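# Hang the long rail on two posts by hooks

## Task

Set the long rail onto the two posts so that the hook at each of its ends sits fully inside the red-marked slot. When you finish, the posts must bear the rail's weight and only the posts or the robot may be in contact with it. The rail has to stay up without help: if a gripper is still steadying it, it must neither roll nor drop much after the robot lets go. A rail that stays in place only because the robot holds it does not count.

## Robot and tools

Robot: two arms, left_arm and right_arm, each ending in a two-finger gripper. The fingers point along the gripper's own +z axis and close along its y axis. The reported end_effector_position is the spot between the finger pads, roughly 1 cm short of the fingertips.

Frame: every position and orientation uses one scene frame. Its origin lies on the tabletop midway between the arms; +z is up, +x reaches out over the table, and left_arm sits on the +y side. The names left and right do not refer to sides of any camera image. Positions are in metres; orientations are quaternions written w first (qw, qx, qy, qz).

Row layout (used by both motion tools): one flat list of 16 numbers covering both arms, always all 16 even if one arm is idle: left x, y, z, qw, qx, qy, qz, opening, then right x, y, z, qw, qx, qy, qz, opening. x, y, z and the quaternion are an absolute target pose for that gripper in the scene frame, not an offset. Opening runs from -1 (closed) to +1 (fully open, 0.094 m).

execute_actions(actions): a list of up to 15 actions; each action is a list of up to 15 rows, one per control step of 1/30 s. If an action has fewer than 15 rows, its final row is repeated to fill 15 steps. An empty list simply reports the state and images. Each target must lie within 0.6 m of that gripper's current position along each of the gripper's own axes, or the action is rejected for both arms; if the first action fails this against the latest reported state, or any action is malformed, nothing runs. Per step the controller also limits the commanded pose to 70 mm and 16 degrees from the measured pose, so far targets need several actions; after an action the arm only continues to its last limited pose. To hold an orientation steady, repeat the same quaternion you chose rather than copying a drifted reading.

move(target, speed, blocking): target is one 16-number row as above (absolute poses). Both grippers travel straight toward their poses and finish together, taking 0.5 to 10 s; longer paths are cut off at 10 s. speed is the path's top speed in m/s, 0.002 to 0.5, default 0.25; rotation is capped at twice that in rad/s. Openings are applied as the move starts. Paths ignore obstacles and the other arm, grippers lag and may overshoot speed, especially with a nearly straight arm. Faster moves and targets placed deeper past a contact hit and press harder. blocking=false returns after 0.5 s while the arm keeps going; then use wait(0) to check, and call wait or stop before sending another move or execute_actions.

wait(seconds): 0 to 10; the arms keep their last command and a running move carries on. stop(): brakes a running move (needs some room; fingers keep moving). zoom_image(camera, region): camera is cam_high, cam_low, cam_left_wrist or cam_right_wrist; region is [x0, y0, x1, y1] in pixels of that camera's latest image, origin top-left, at most 504 by 504. finished_scene(scene): pass the current scene's number; it ends the scene irreversibly and reports success, so call it only once the rail hangs unaided. Replying without a tool call also ends everything.

Results: a state line 'left_arm: ... | right_arm: ...' with each gripper's position and quaternion (printed positions can be off, more at long reach); Hand target lines showing where each arm is being driven; grip_measured, the finger opening on the command scale (last Joint positions entry is the opening in metres); step readings with HELD marking steps where an arm's command was held back. A move adds a 'move:' line: done, off_target, moving, held or fault, plus limits (paced means the pose was clipped; held means a check blocked some steps, after which the arm may surge faster). 'pose unreachable' means the clearance check altered or blocked that arm's command. FAULT lines report arm stops. Images come in the order cam_high, cam_low, cam_left_wrist, cam_right_wrist, each 896x504.

Practical notes: arms usually settle a centimetre or more off target, mostly low, so check and correct. To grip, command an opening below grip_measured: about 0.03 below for a firm hold, less for a lighter one. For an arm meant to stay still, resend its last reported full pose and wanted opening each call. Joint ranges (rad): waist -2.618 to 3.054, shoulder 0 to 3.142, elbow 0 to 3.142, wrist pitch -1.571 to 1.571, wrist yaw -1.571 to 1.571, wrist roll -2.094 to 2.094; elbows cannot fully straighten.

Avoid: dropping the rail, slamming it onto the posts, hard pushes, letting the arms collide or press on each other, and knocking anything off the table (an automatic failure). Expect occasional brief tugs on held parts. Holding loads heats motors: MOTOR HOT appears from 75 °C, at 90 °C the arm halts for 10 s, and at 100 °C it goes limp and drops what it carries, so do not hold the rail longer than needed. Before finishing, release the rail and confirm in images that both hooks sit fully in the red-marked slots and the rail stays put.

Each tool is called after "Emit:" in YAML: its name, and indented under it one key for each argument.

## Session

Emit:
execute_actions:
  actions: []

Scene clock: 0.00 s.
left_arm: end_effector_position=(+0.2062, -0.1038, +0.1123) grip_measured=+1.000 end_effector_quat_wxyz=(-0.014, +0.420, +0.900, -0.118) | right_arm: end_effector_position=(+0.5258, -0.4588, +0.2364) grip_measured=+1.000 end_effector_quat_wxyz=(+0.578, +0.718, +0.127, +0.367)
Joint positions: left_arm=[-0.782  2.286  2.195 -1.383  0.217 -0.106  0.094] | right_arm=[0.195 2.048 1.405 0.546 0.877 2.037 0.094]
Joint velocities: left_arm=[-0.012 -0.022 -0.007 -0.037 -0.007 -0.007  0.   ] | right_arm=[ 0.002 -0.007  0.002 -0.037 -0.007  0.007  0.   ]
Motor temperatures (°C, as the motors report them): left_arm=[26 25 24 24 24 24] | right_arm=[26 26 26 25 24 25]
Hand target (left_arm): +0.208, -0.107, +0.123; -0.000, +0.422, +0.898, -0.126
Hand target (right_arm): +0.525, -0.459, +0.241; +0.580, +0.717, +0.128, +0.365

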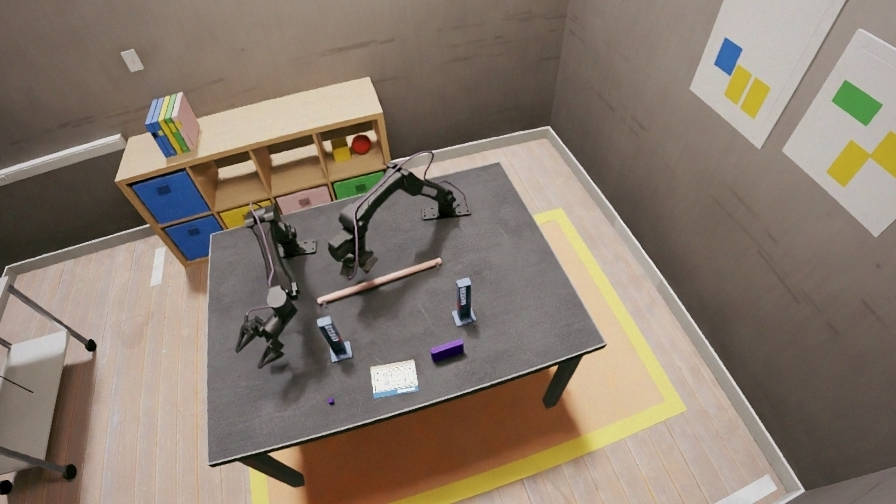

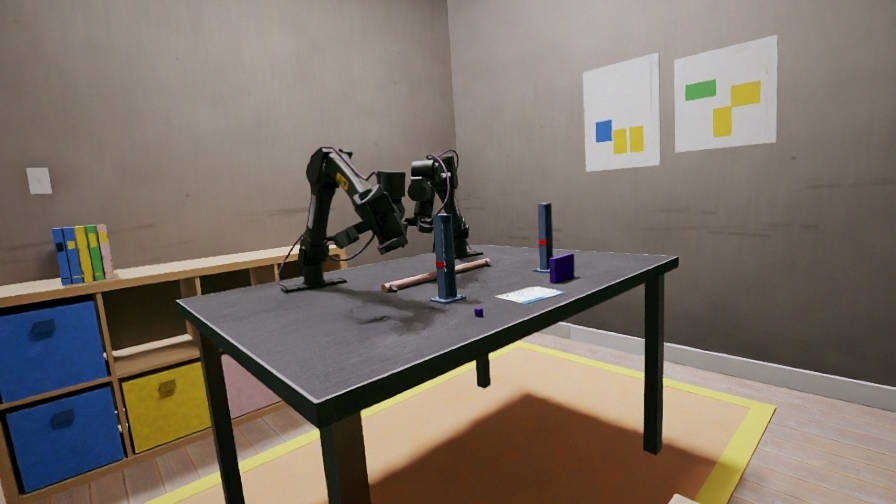

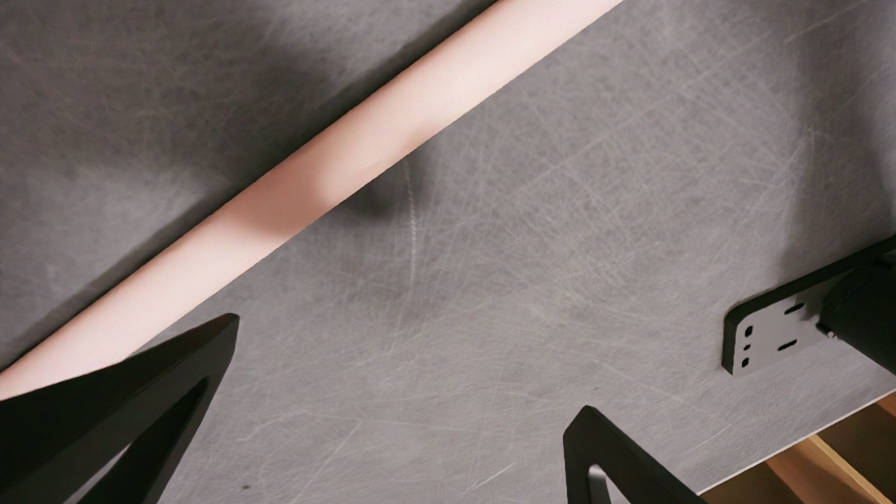

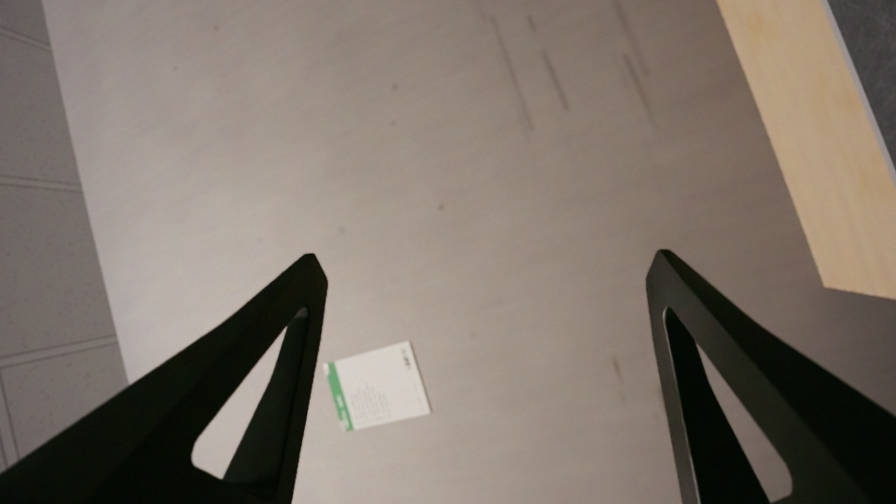

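Emit:
zoom_image:
  camera: "cam_high"
  region: [290, 230, 510, 380]

Emit:
zoom_image:
  camera: "cam_low"
  region: [360, 190, 600, 320]

Region (290, 230, 510, 380) of cam_high's 896x504 image, scaled by 2.291, with more detail than that image has; it fills the top 344 rows of this view, and the rest is white.

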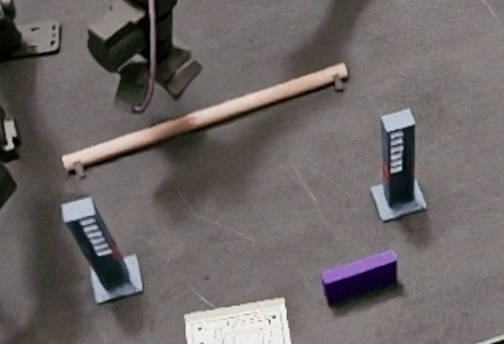

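Region (360, 190, 600, 320) of cam_low's 896x504 image, scaled by 2.100, with more detail than that image has; it fills the top 273 rows of this view, and the rest is white.

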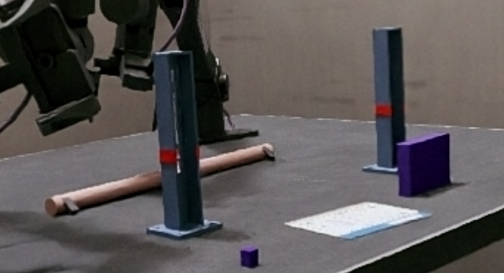

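Emit:
move:
  target: [0.17,0.17,0.3,0,0.707,-0.707,0,1,0.3,-0.4,0.33,0,0.707,0.707,0,1]

Emit:
move:
  target: [0.22,0.15,0.25,0,0.707,-0.707,0,1,0.22,-0.2,0.25,0,0.707,0.707,0,1]

Scene clock: 6.00 s.
left_arm: end_effector_position=(+0.1747, +0.1642, +0.2995) grip_measured=+1.000 end_effector_quat_wxyz=(-0.041, +0.659, -0.719, +0.218) | right_arm: end_effector_position=(+0.3078, -0.3987, +0.3243) grip_measured=+1.000 end_effector_quat_wxyz=(+0.188, +0.693, +0.680, +0.148)
Joint positions: left_arm=[-0.396  1.253  1.67  -1.542  0.026 -2.072  0.094] | right_arm=[-0.001  1.645  2.104 -1.546 -0.008  1.446  0.094]
Joint velocities: left_arm=[-0.002 -0.027  0.017  0.022  0.037  0.037  0.   ] | right_arm=[-0.002  0.002 -0.002  0.022  0.037 -0.139  0.   ]
Motor temperatures (°C, as the motors report them): left_arm=[26 27 24 25 24 24] | right_arm=[26 28 27 26 24 25]
Hand target (left_arm): +0.169, +0.170, +0.299; -0.040, +0.666, -0.714, +0.214
Hand target (right_arm): +0.300, -0.402, +0.325; +0.188, +0.692, +0.682, +0.142
Off the commanded pose (left_arm): 0.007 m, 26 deg; orientation clipped at the last step of the last action.
Off the commanded pose (right_arm): 0.010 m, 28 deg; orientation clipped at the last step of the last action.
joint sent to its limit (left arm) — the command would take joint 4 (wrist pitch) past its lower limit and joint 6 (wrist roll) past its lower limit, so those joints were sent only as far as their limits.
joint sent to its limit (right arm) — the command would take joint 4 (wrist pitch) past its lower limit, so that joint was sent only as far as its limit.
move: off_target (left_arm, right_arm); limits=paced

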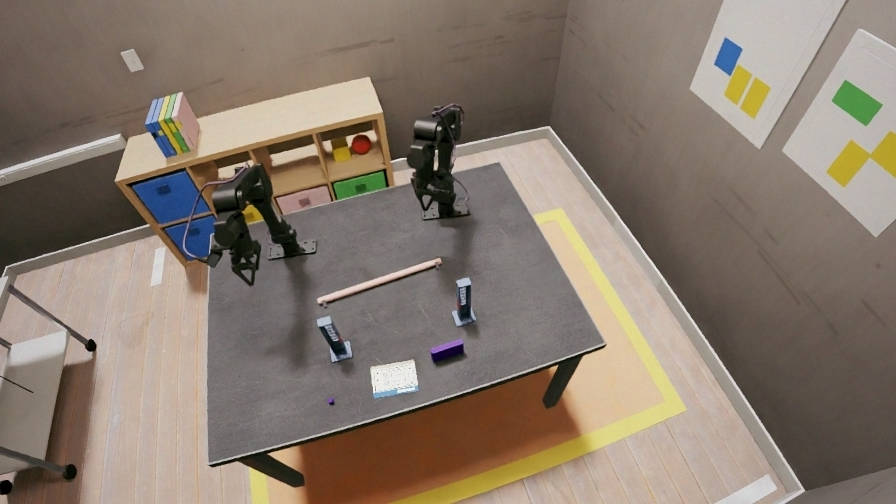

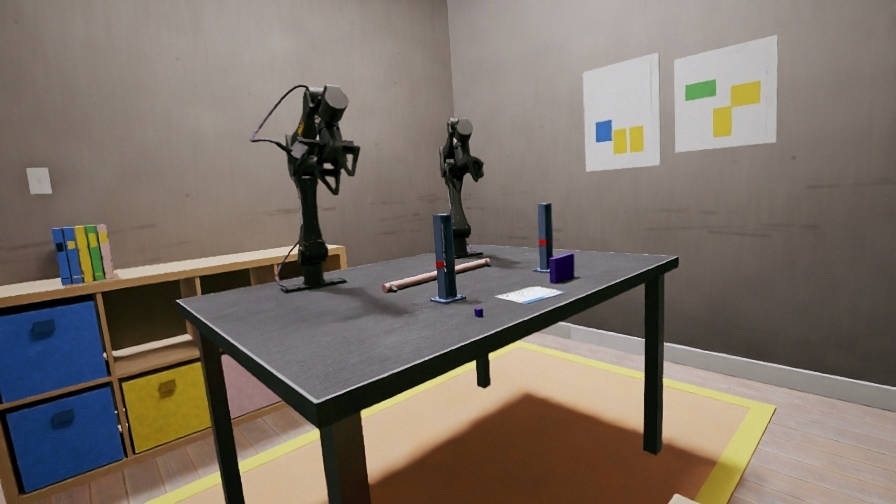

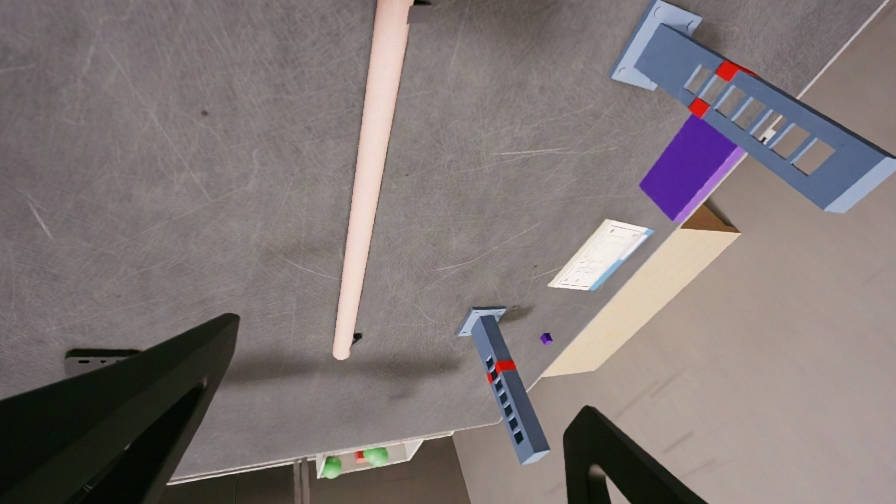

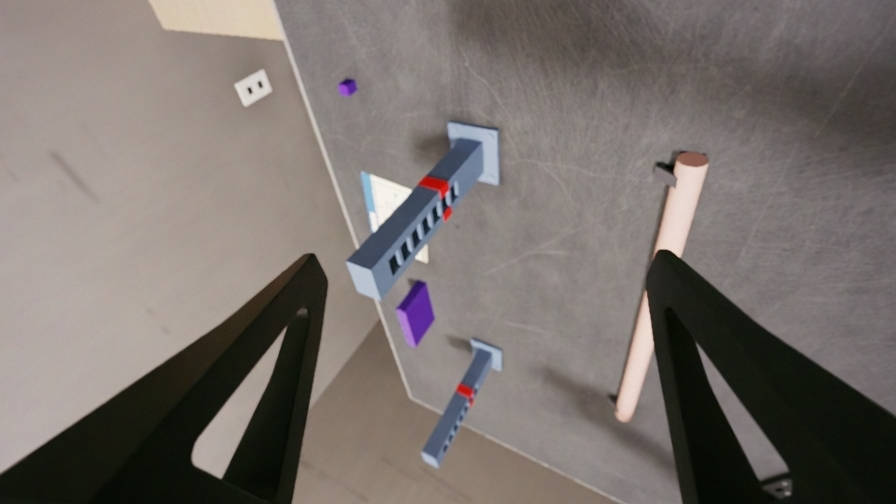

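Scene clock: 7.60 s.
left_arm: end_effector_position=(+0.2185, +0.1482, +0.2421) grip_measured=+1.000 end_effector_quat_wxyz=(-0.014, +0.687, -0.719, +0.103) | right_arm: end_effector_position=(+0.2216, -0.1971, +0.2566) grip_measured=+1.000 end_effector_quat_wxyz=(+0.022, +0.699, +0.703, +0.126)
Joint positions: left_arm=[-0.359  1.527  1.707 -1.544  0.026 -2.072  0.094] | right_arm=[ 0.663  1.546  1.777 -1.547 -0.025  2.085  0.094]
Joint velocities: left_arm=[-0.002  0.002 -0.017  0.066 -0.066  0.037  0.   ] | right_arm=[-0.007  0.007  0.007  0.051 -0.022  0.007  0.   ]
Motor temperatures (°C, as the motors report them): left_arm=[26 27 24 25 24 24] | right_arm=[26 28 27 26 24 25]
Hand target (left_arm): +0.221, +0.150, +0.249; -0.016, +0.692, -0.713, +0.109
Hand target (right_arm): +0.220, -0.198, +0.248; +0.017, +0.704, +0.702, +0.106
Off the commanded pose (left_arm): 0.008 m, 12 deg.
Off the commanded pose (right_arm): 0.007 m, 15 deg.
joint sent to its limit (left arm) — the command would take joint 4 (wrist pitch) past its lower limit and joint 6 (wrist roll) past its lower limit, so those joints were sent only as far as their limits.
joint sent to its limit (right arm) — the command would take joint 4 (wrist pitch) past its lower limit, so that joint was sent only as far as its limit.
move: off_target (left_arm, right_arm)

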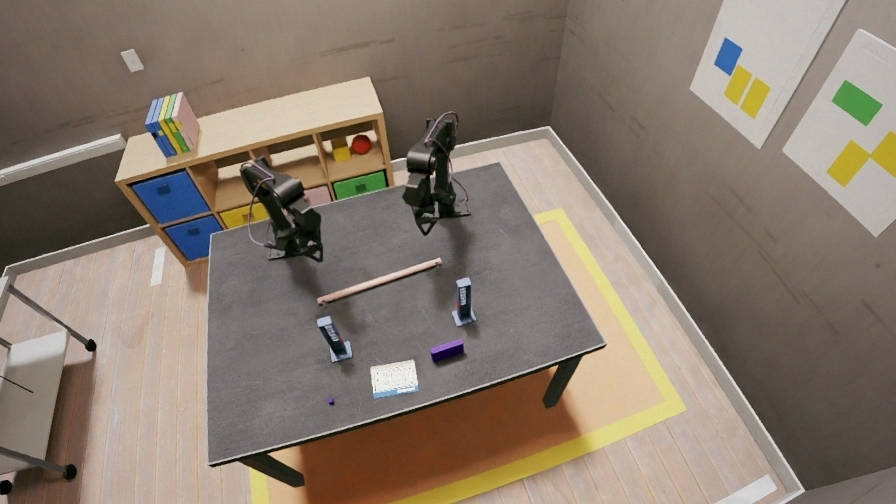

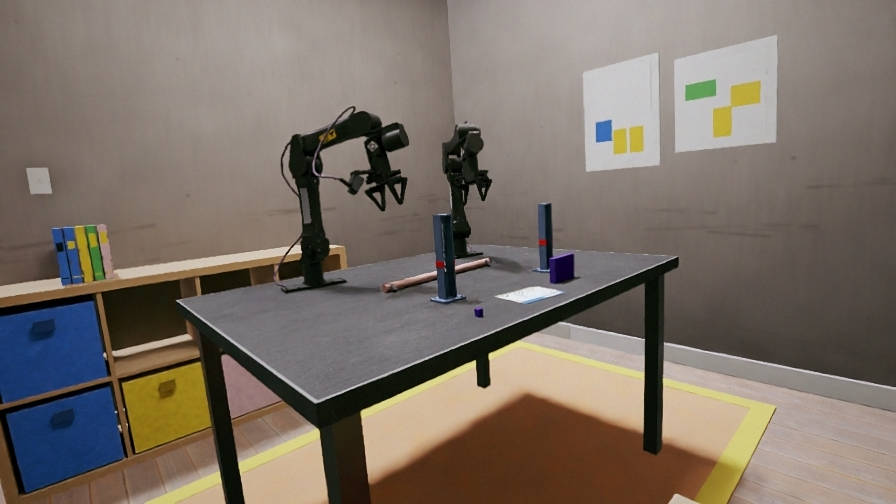

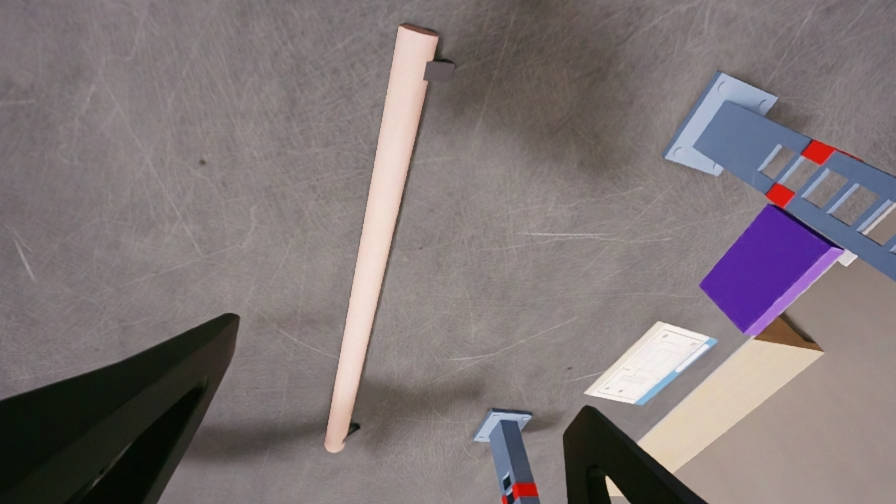

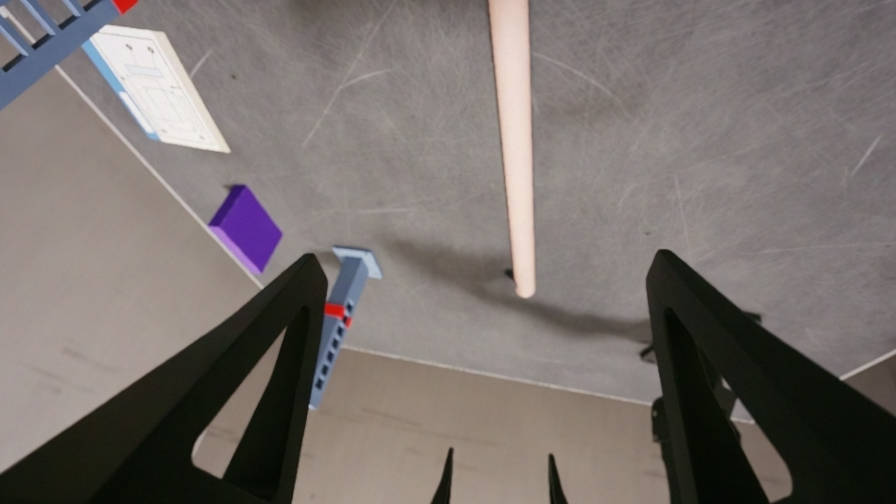

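Emit:
move:
  target: [0.22,0.13,0.18,0,0,1,0,1,0.22,-0.2,0.18,0,0,1,0,1]
  speed: 0.5

Emit:
move:
  target: [0.22,0.1,0.12,0,0.707,0.707,0,1,0.22,-0.2,0.12,0,-0.707,0.707,0,1]
  speed: 0.5

Scene clock: 10.17 s.
left_arm: end_effector_position=(+0.2176, +0.1304, +0.1825) grip_measured=+1.000 end_effector_quat_wxyz=(-0.009, -0.012, +1.000, -0.009) | right_arm: end_effector_position=(+0.2210, -0.1998, +0.1832) grip_measured=+1.000 end_effector_quat_wxyz=(-0.001, +0.010, +1.000, +0.006)
Joint positions: left_arm=[-0.412  1.697  1.657 -1.537  0.025 -0.622  0.094] | right_arm=[ 0.664  1.688  1.65  -1.529 -0.011  0.538  0.094]
Joint velocities: left_arm=[ 0.012 -0.007 -0.007 -0.037  0.007  0.051  0.   ] | right_arm=[-0.012  0.002  0.012  0.037  0.007  0.007  0.   ]
Motor temperatures (°C, as the motors report them): left_arm=[26 27 24 25 24 24] | right_arm=[26 28 27 26 24 25]
Hand target (left_arm): +0.220, +0.130, +0.179; -0.002, -0.002, +1.000, -0.002
Hand target (right_arm): +0.222, -0.199, +0.179; +0.000, +0.001, +1.000, -0.000
Off the commanded pose (left_arm): 0.003 m, 2 deg.
Off the commanded pose (right_arm): 0.003 m, 1 deg.
move: done

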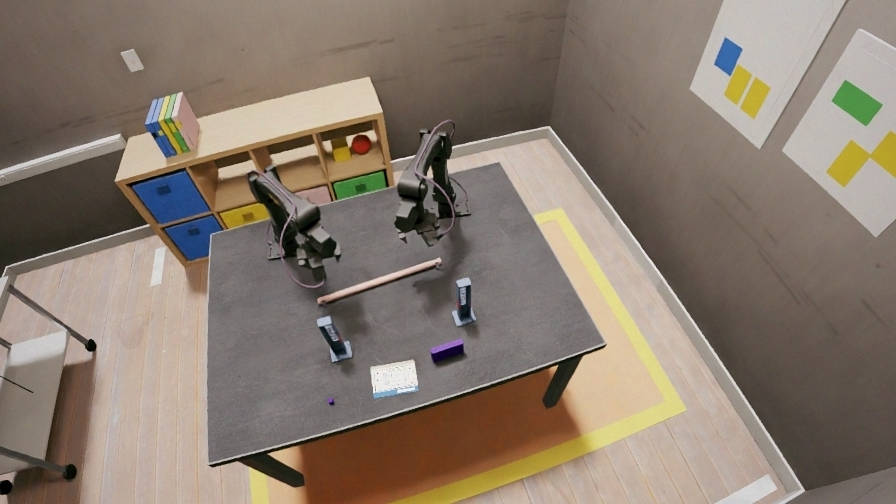

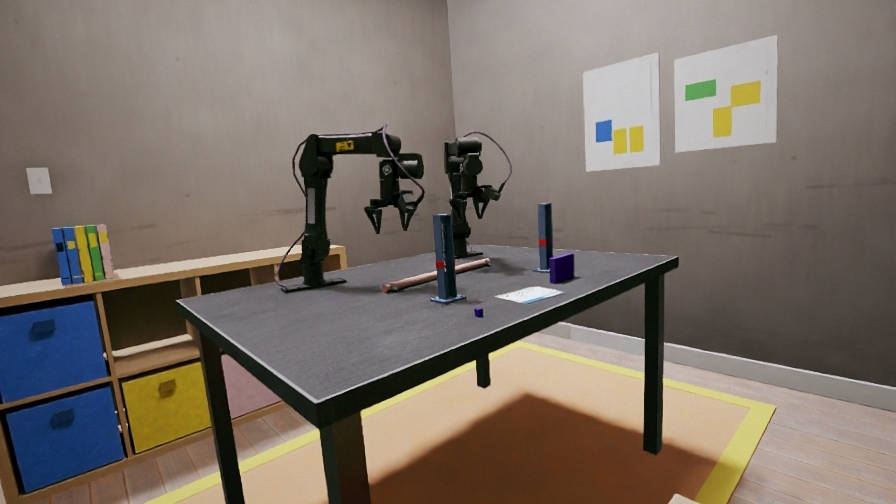

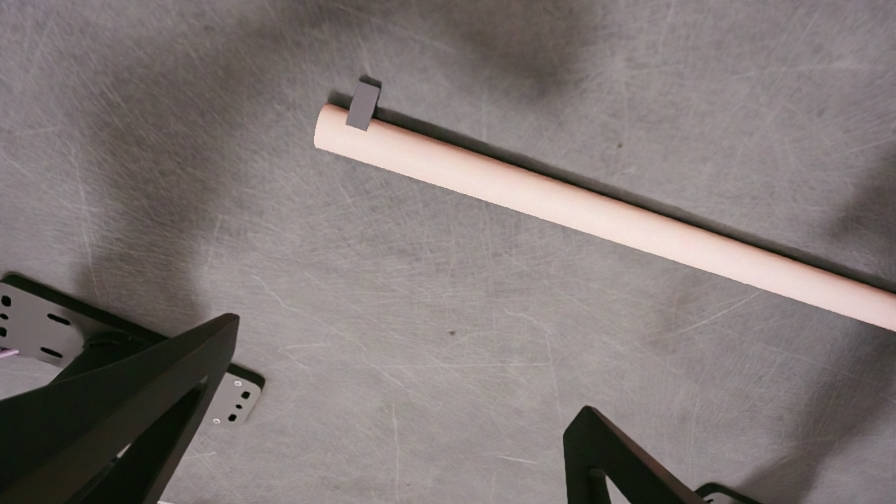

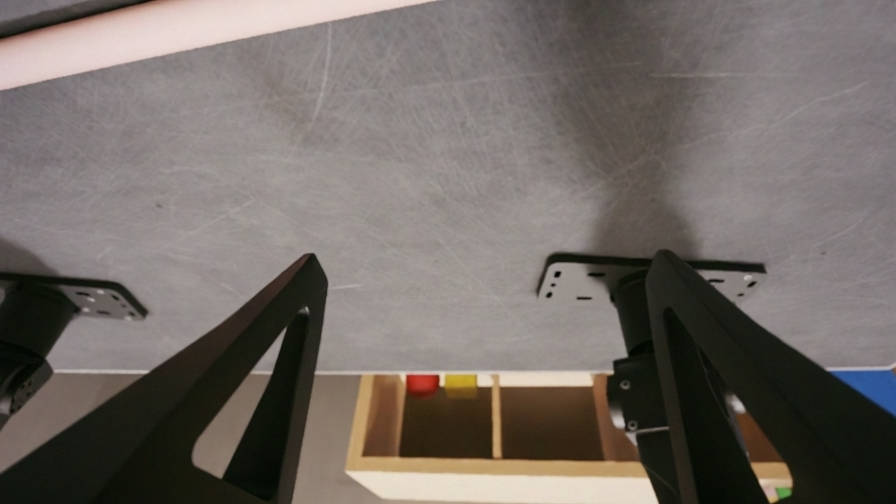

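Scene clock: 12.50 s.
left_arm: end_effector_position=(+0.2191, +0.1025, +0.1231) grip_measured=+1.000 end_effector_quat_wxyz=(-0.004, +0.700, +0.714, -0.003) | right_arm: end_effector_position=(+0.2241, -0.2019, +0.1203) grip_measured=+1.000 end_effector_quat_wxyz=(+0.005, +0.701, -0.713, +0.003)
Joint positions: left_arm=[-0.493  1.75   1.482 -1.313  0.006  0.872  0.094] | right_arm=[ 0.664  1.688  1.4   -1.292  0.008 -1.034  0.094]
Joint velocities: left_arm=[ 0.002 -0.007 -0.002  0.11  -0.007 -0.037  0.   ] | right_arm=[-0.007  0.002 -0.007 -0.007 -0.022 -0.066  0.   ]
Motor temperatures (°C, as the motors report them): left_arm=[26 27 25 25 24 24] | right_arm=[26 29 27 26 24 25]
Hand target (left_arm): +0.220, +0.100, +0.120; -0.001, +0.707, +0.707, -0.001
Hand target (right_arm): +0.221, -0.199, +0.120; +0.000, +0.707, -0.707, -0.000
Off the commanded pose (left_arm): 0.004 m, 1 deg.
Off the commanded pose (right_arm): 0.005 m, 1 deg.
move: done

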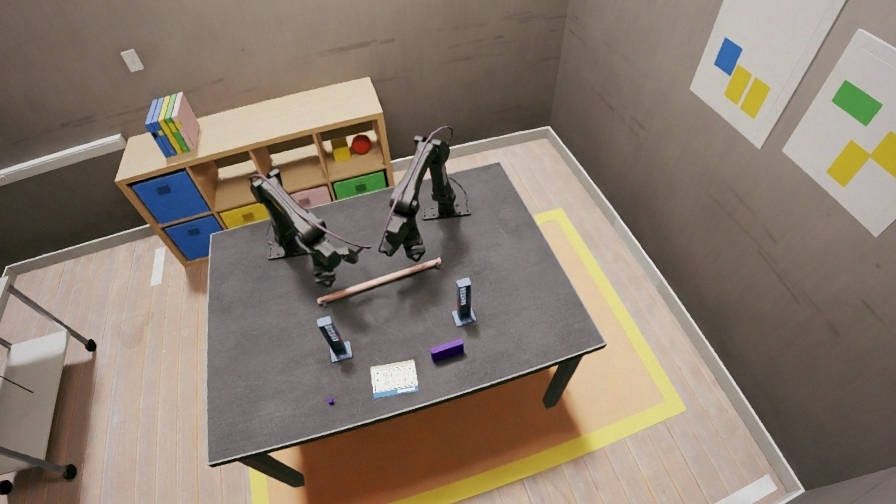

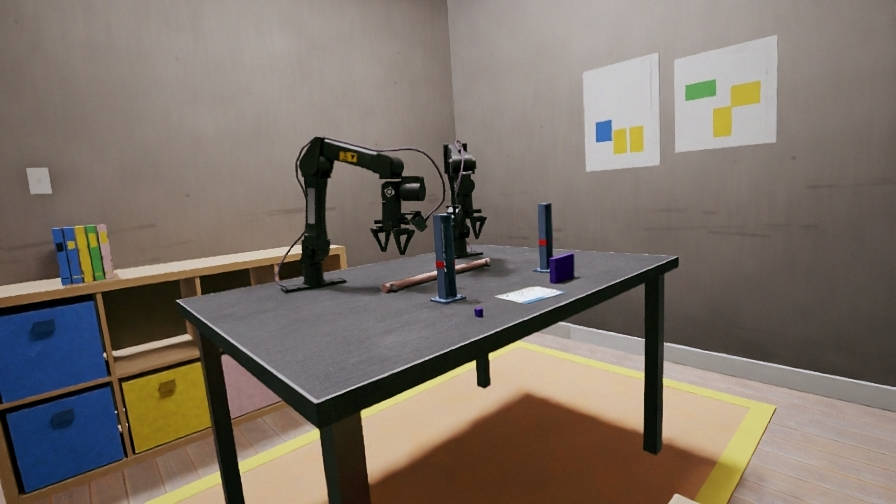

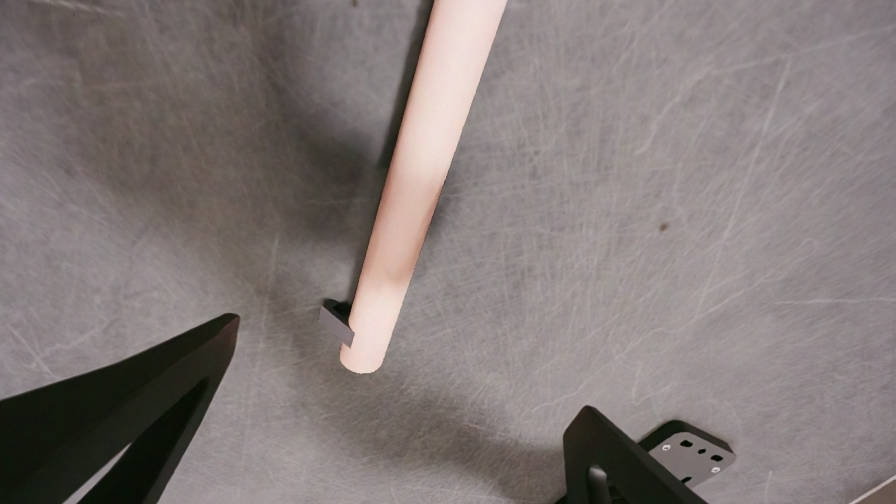

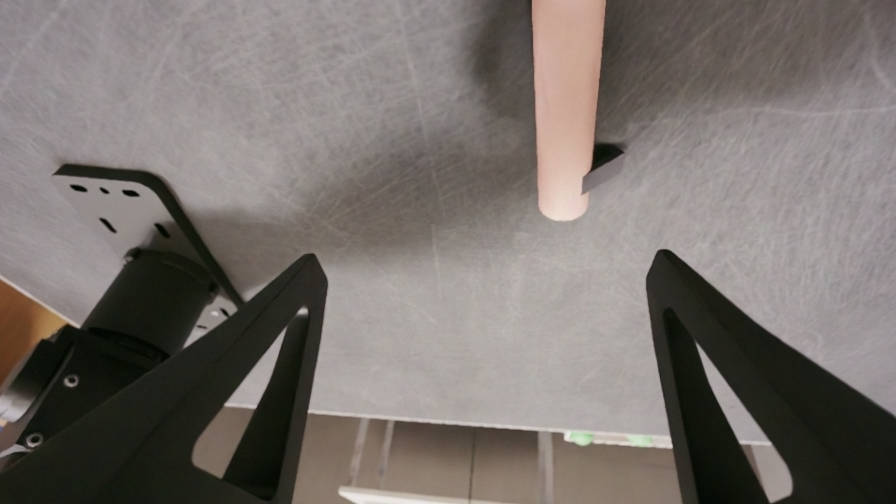

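Emit:
move:
  target: [0.235,0.12,0.065,0,0.707,0.707,0,1,0.25,-0.155,0.065,0,-0.707,0.707,0,1]
  speed: 0.1

Emit:
zoom_image:
  camera: "cam_high"
  region: [290, 200, 490, 340]

Emit:
zoom_image:
  camera: "cam_low"
  region: [370, 250, 470, 310]

Scene clock: 14.17 s.
left_arm: end_effector_position=(+0.2311, +0.1185, +0.0673) grip_measured=+1.000 end_effector_quat_wxyz=(-0.004, +0.707, +0.707, -0.002) | right_arm: end_effector_position=(+0.2441, -0.1641, +0.0603) grip_measured=+1.000 end_effector_quat_wxyz=(+0.018, +0.707, -0.707, +0.001)
Joint positions: left_arm=[-0.432  1.778  1.293 -1.095  0.003  0.952  0.094] | right_arm=[ 0.733  1.885  1.4   -1.121  0.009 -0.982  0.094]
Joint velocities: left_arm=[-0.002  0.007 -0.002  0.066 -0.007  0.037  0.   ] | right_arm=[-0.007 -0.007 -0.002 -0.022  0.051  0.022  0.   ]
Motor temperatures (°C, as the motors report them): left_arm=[26 27 25 25 24 24] | right_arm=[26 29 27 26 24 25]
Hand target (left_arm): +0.236, +0.120, +0.065; +0.001, +0.707, +0.707, +0.001
Hand target (right_arm): +0.250, -0.154, +0.065; +0.000, +0.707, -0.707, -0.002
Off the commanded pose (left_arm): 0.005 m, 1 deg.
Off the commanded pose (right_arm): 0.012 m, 2 deg.
move: off_target (right_arm)

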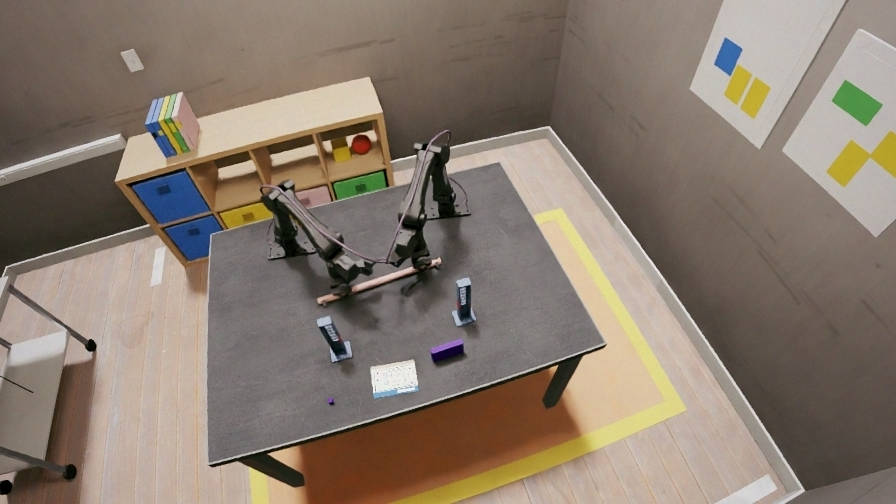

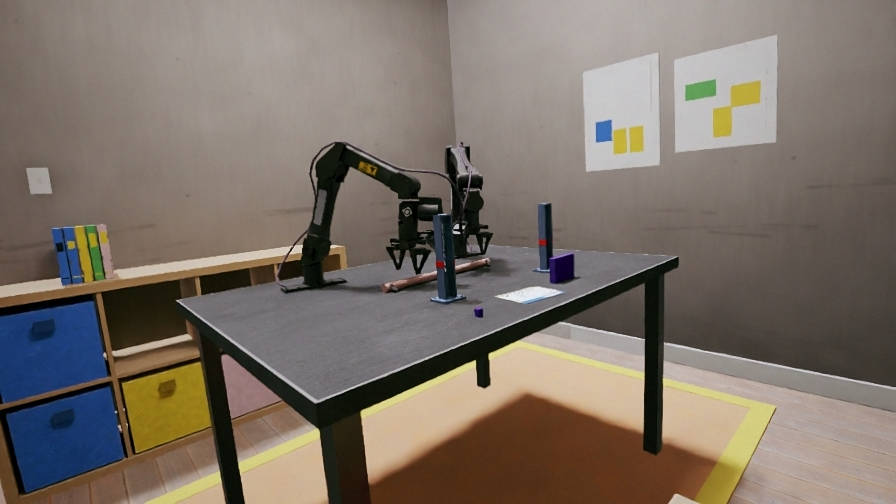

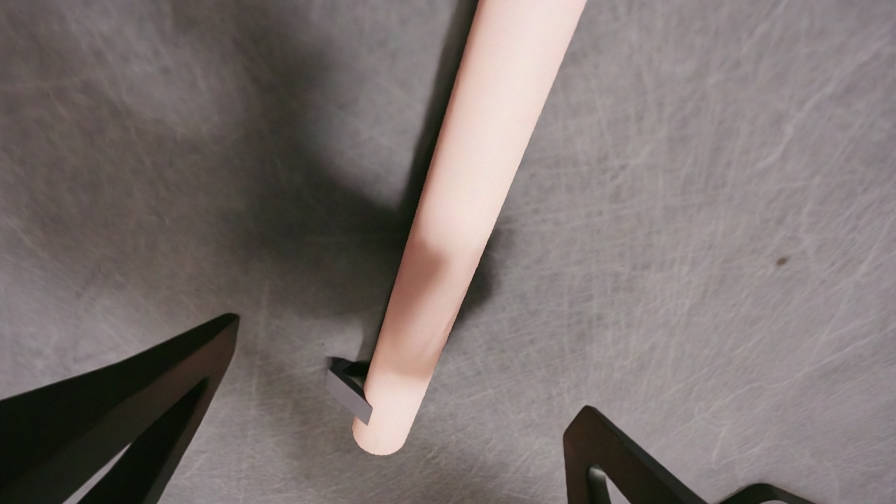

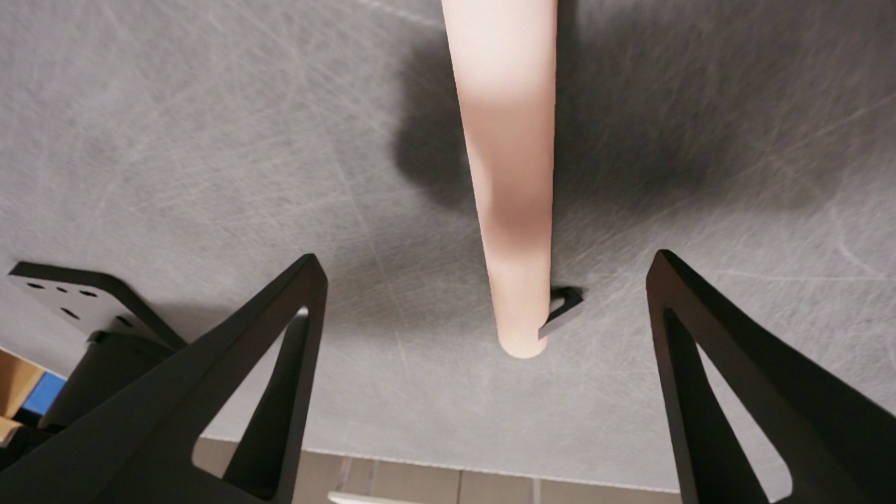

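Region (290, 200, 490, 340) of cam_high's 896x504 image, scaled by 2.520, with more detail than that image has; it fills the top 353 rows of this view, and the rest is white.

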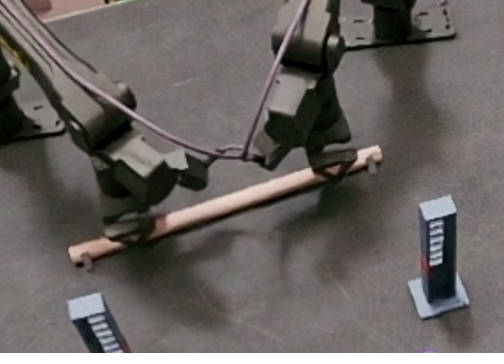

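Region (370, 250, 470, 310) of cam_low's 896x504 image, scaled by 5.040, with more detail than that image has; it fills the top 302 rows of this view, and the rest is white.

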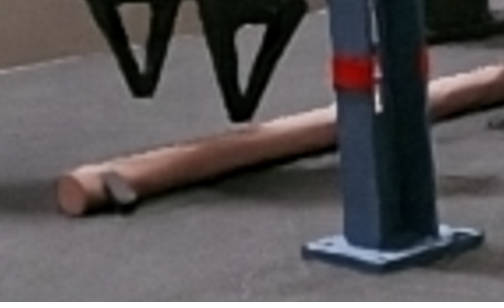

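Emit:
move:
  target: [0.238,0.12,0.018,0,0.707,0.707,0,1,0.258,-0.155,0.022,0,-0.707,0.707,0,1]
  speed: 0.06

Emit:
move:
  target: [0.238,0.12,0.018,0,0.707,0.707,0,-0.3,0.258,-0.155,0.022,0,-0.707,0.707,0,-0.3]

Scene clock: 15.63 s.
left_arm: end_effector_position=(+0.2336, +0.1167, +0.0208) grip_measured=+1.000 end_effector_quat_wxyz=(-0.004, +0.709, +0.705, -0.002) | right_arm: end_effector_position=(+0.2603, -0.1535, +0.0279) grip_measured=+1.000 end_effector_quat_wxyz=(-0.003, +0.706, -0.708, +0.006)
Joint positions: left_arm=[-0.432  1.846  1.184 -0.916  0.003  0.958  0.094] | right_arm=[ 0.733  1.952  1.358 -0.969  0.01  -0.982  0.094]
Joint velocities: left_arm=[-0.012 -0.012 -0.002  0.007 -0.022 -0.051  0.   ] | right_arm=[ 0.002 -0.007  0.002  0.066  0.051 -0.007  0.   ]
Motor temperatures (°C, as the motors report them): left_arm=[26 27 25 25 24 24] | right_arm=[26 29 27 26 24 25]
Hand target (left_arm): +0.238, +0.120, +0.018; -0.000, +0.707, +0.707, +0.000
Hand target (right_arm): +0.259, -0.155, +0.022; +0.000, +0.707, -0.707, -0.000
Off the commanded pose (left_arm): 0.006 m, 1 deg.
Off the commanded pose (right_arm): 0.006 m, 1 deg.
move: done

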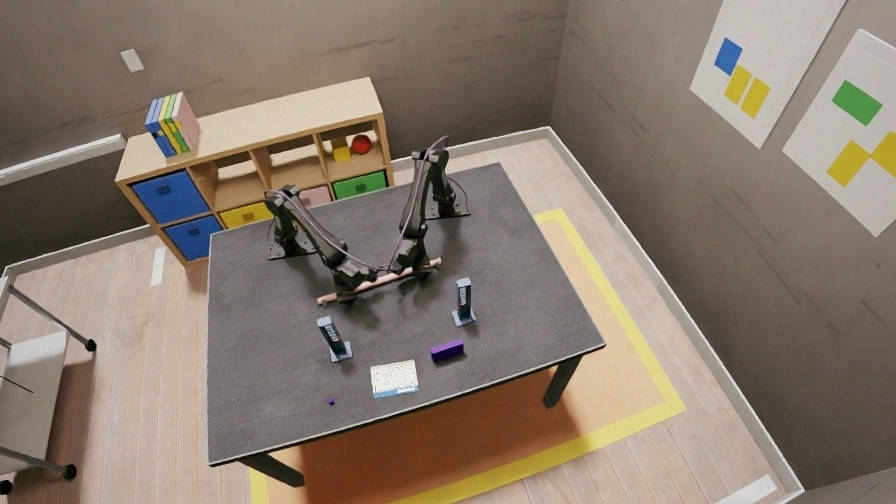

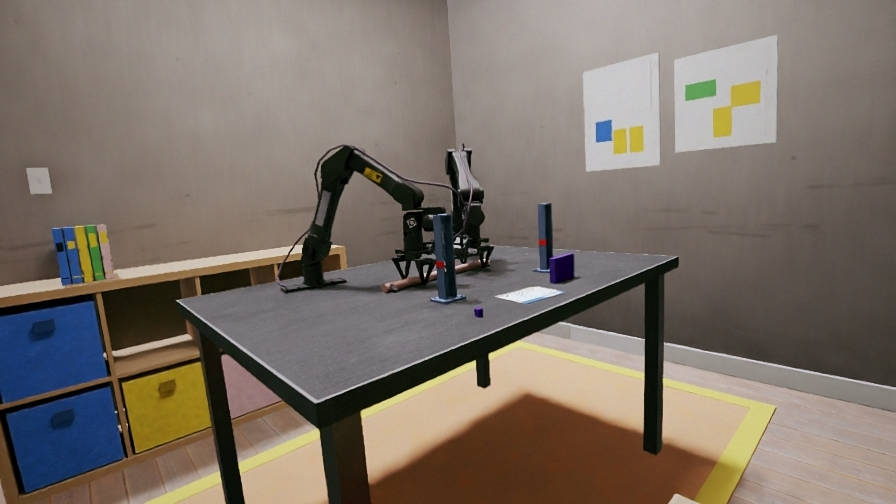

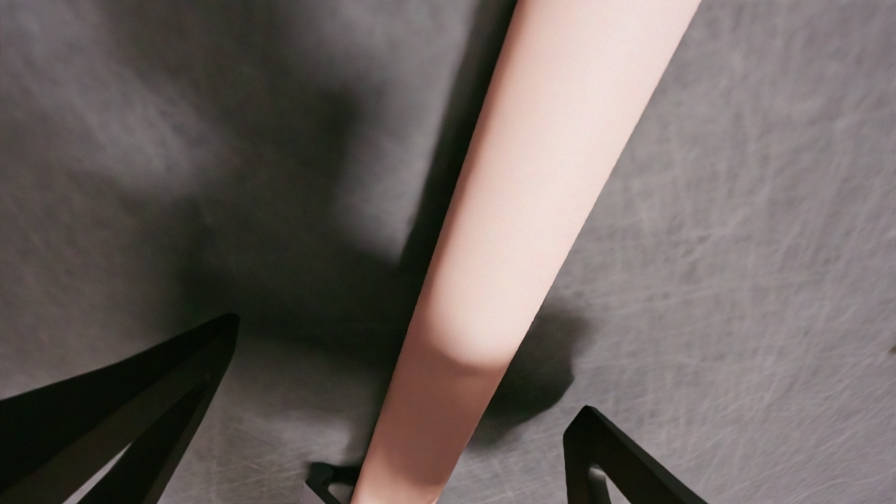

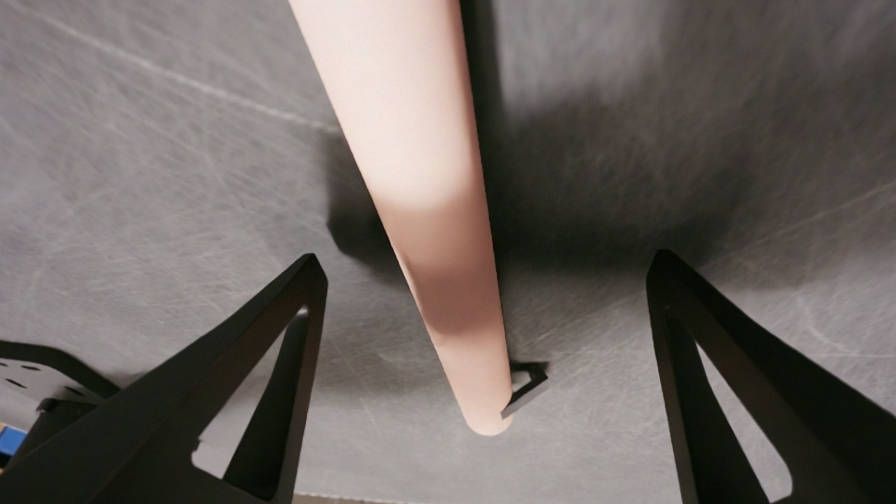

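Scene clock: 16.33 s.
left_arm: end_effector_position=(+0.2336, +0.1167, +0.0208) grip_measured=-0.298 end_effector_quat_wxyz=(-0.004, +0.709, +0.705, -0.002) | right_arm: end_effector_position=(+0.2609, -0.1530, +0.0279) grip_measured=-0.298 end_effector_quat_wxyz=(-0.004, +0.706, -0.708, +0.006)
Joint positions: left_arm=[-0.432  1.846  1.184 -0.916  0.003  0.958  0.033] | right_arm=[ 0.733  1.952  1.358 -0.966  0.01  -0.982  0.033]
Joint velocities: left_arm=[-0.002 -0.012  0.002  0.066  0.007 -0.007 -0.   ] | right_arm=[-0.007 -0.017  0.002  0.007 -0.022 -0.007 -0.   ]
Motor temperatures (°C, as the motors report them): left_arm=[26 27 25 25 24 24] | right_arm=[26 29 27 26 24 25]
Hand target (left_arm): +0.238, +0.120, +0.018; -0.000, +0.707, +0.707, +0.000
Hand target (right_arm): +0.258, -0.155, +0.022; +0.000, +0.707, -0.707, +0.000
Off the commanded pose (left_arm): 0.006 m, 1 deg.
Off the commanded pose (right_arm): 0.007 m, 1 deg.
move: done

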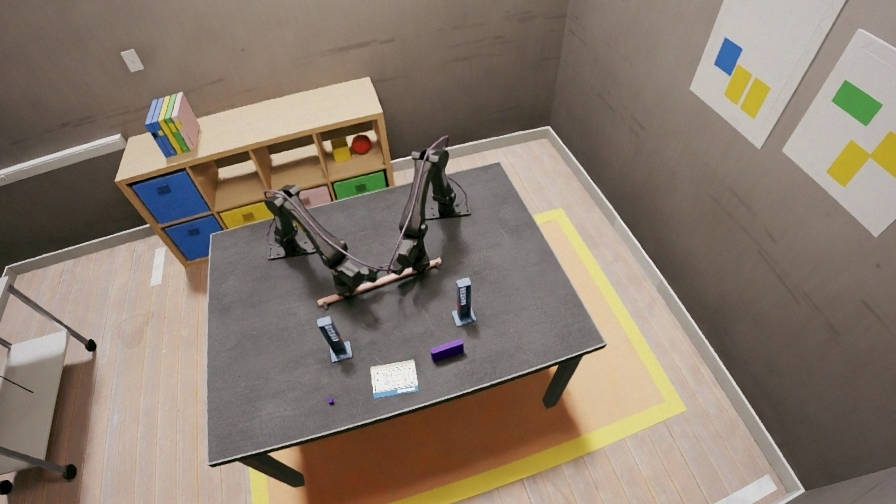

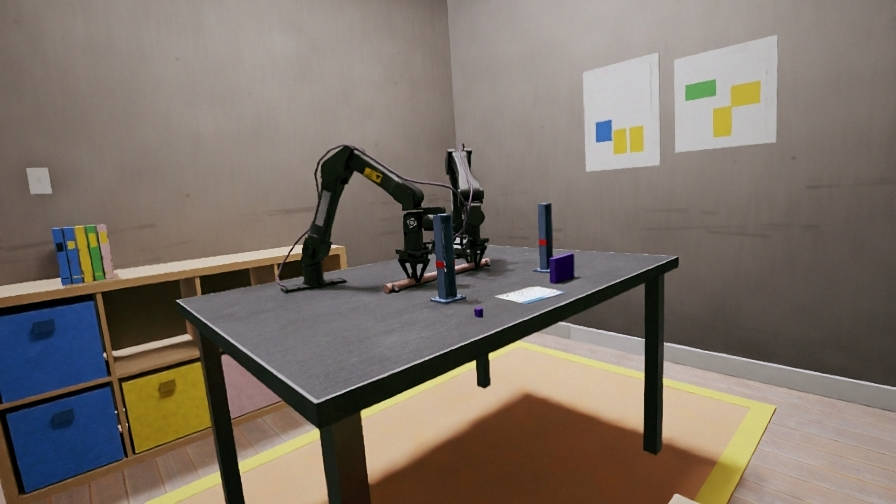

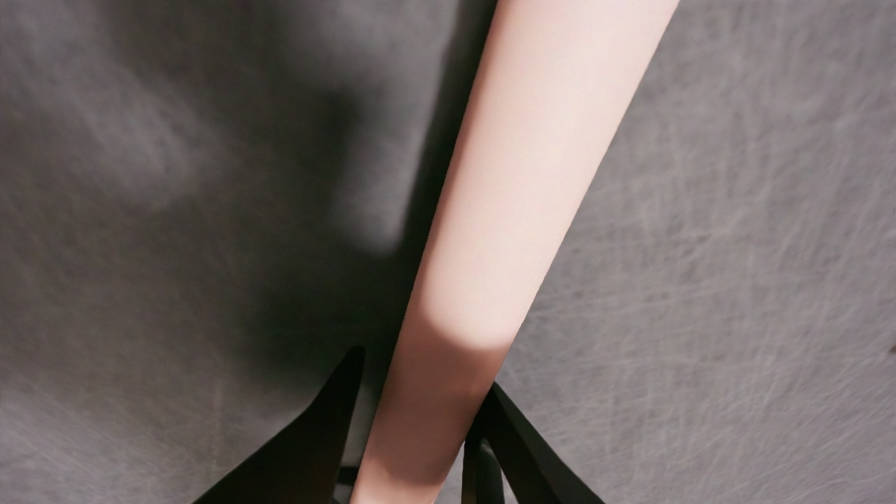

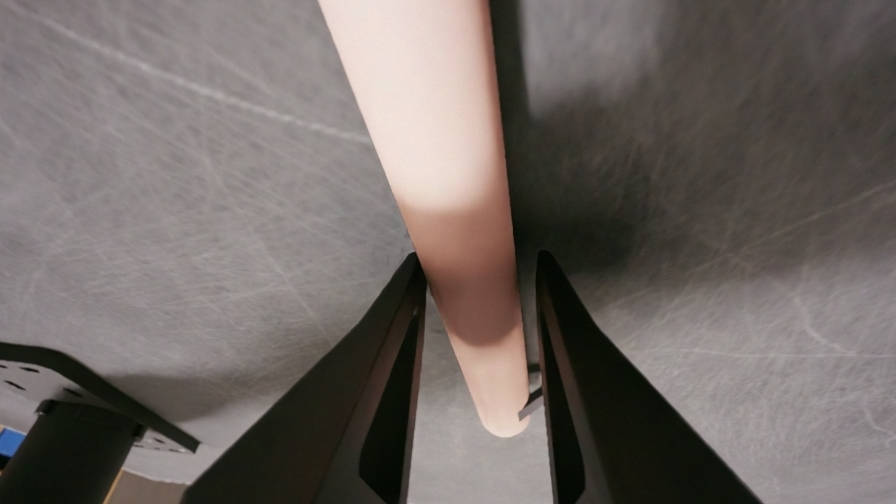

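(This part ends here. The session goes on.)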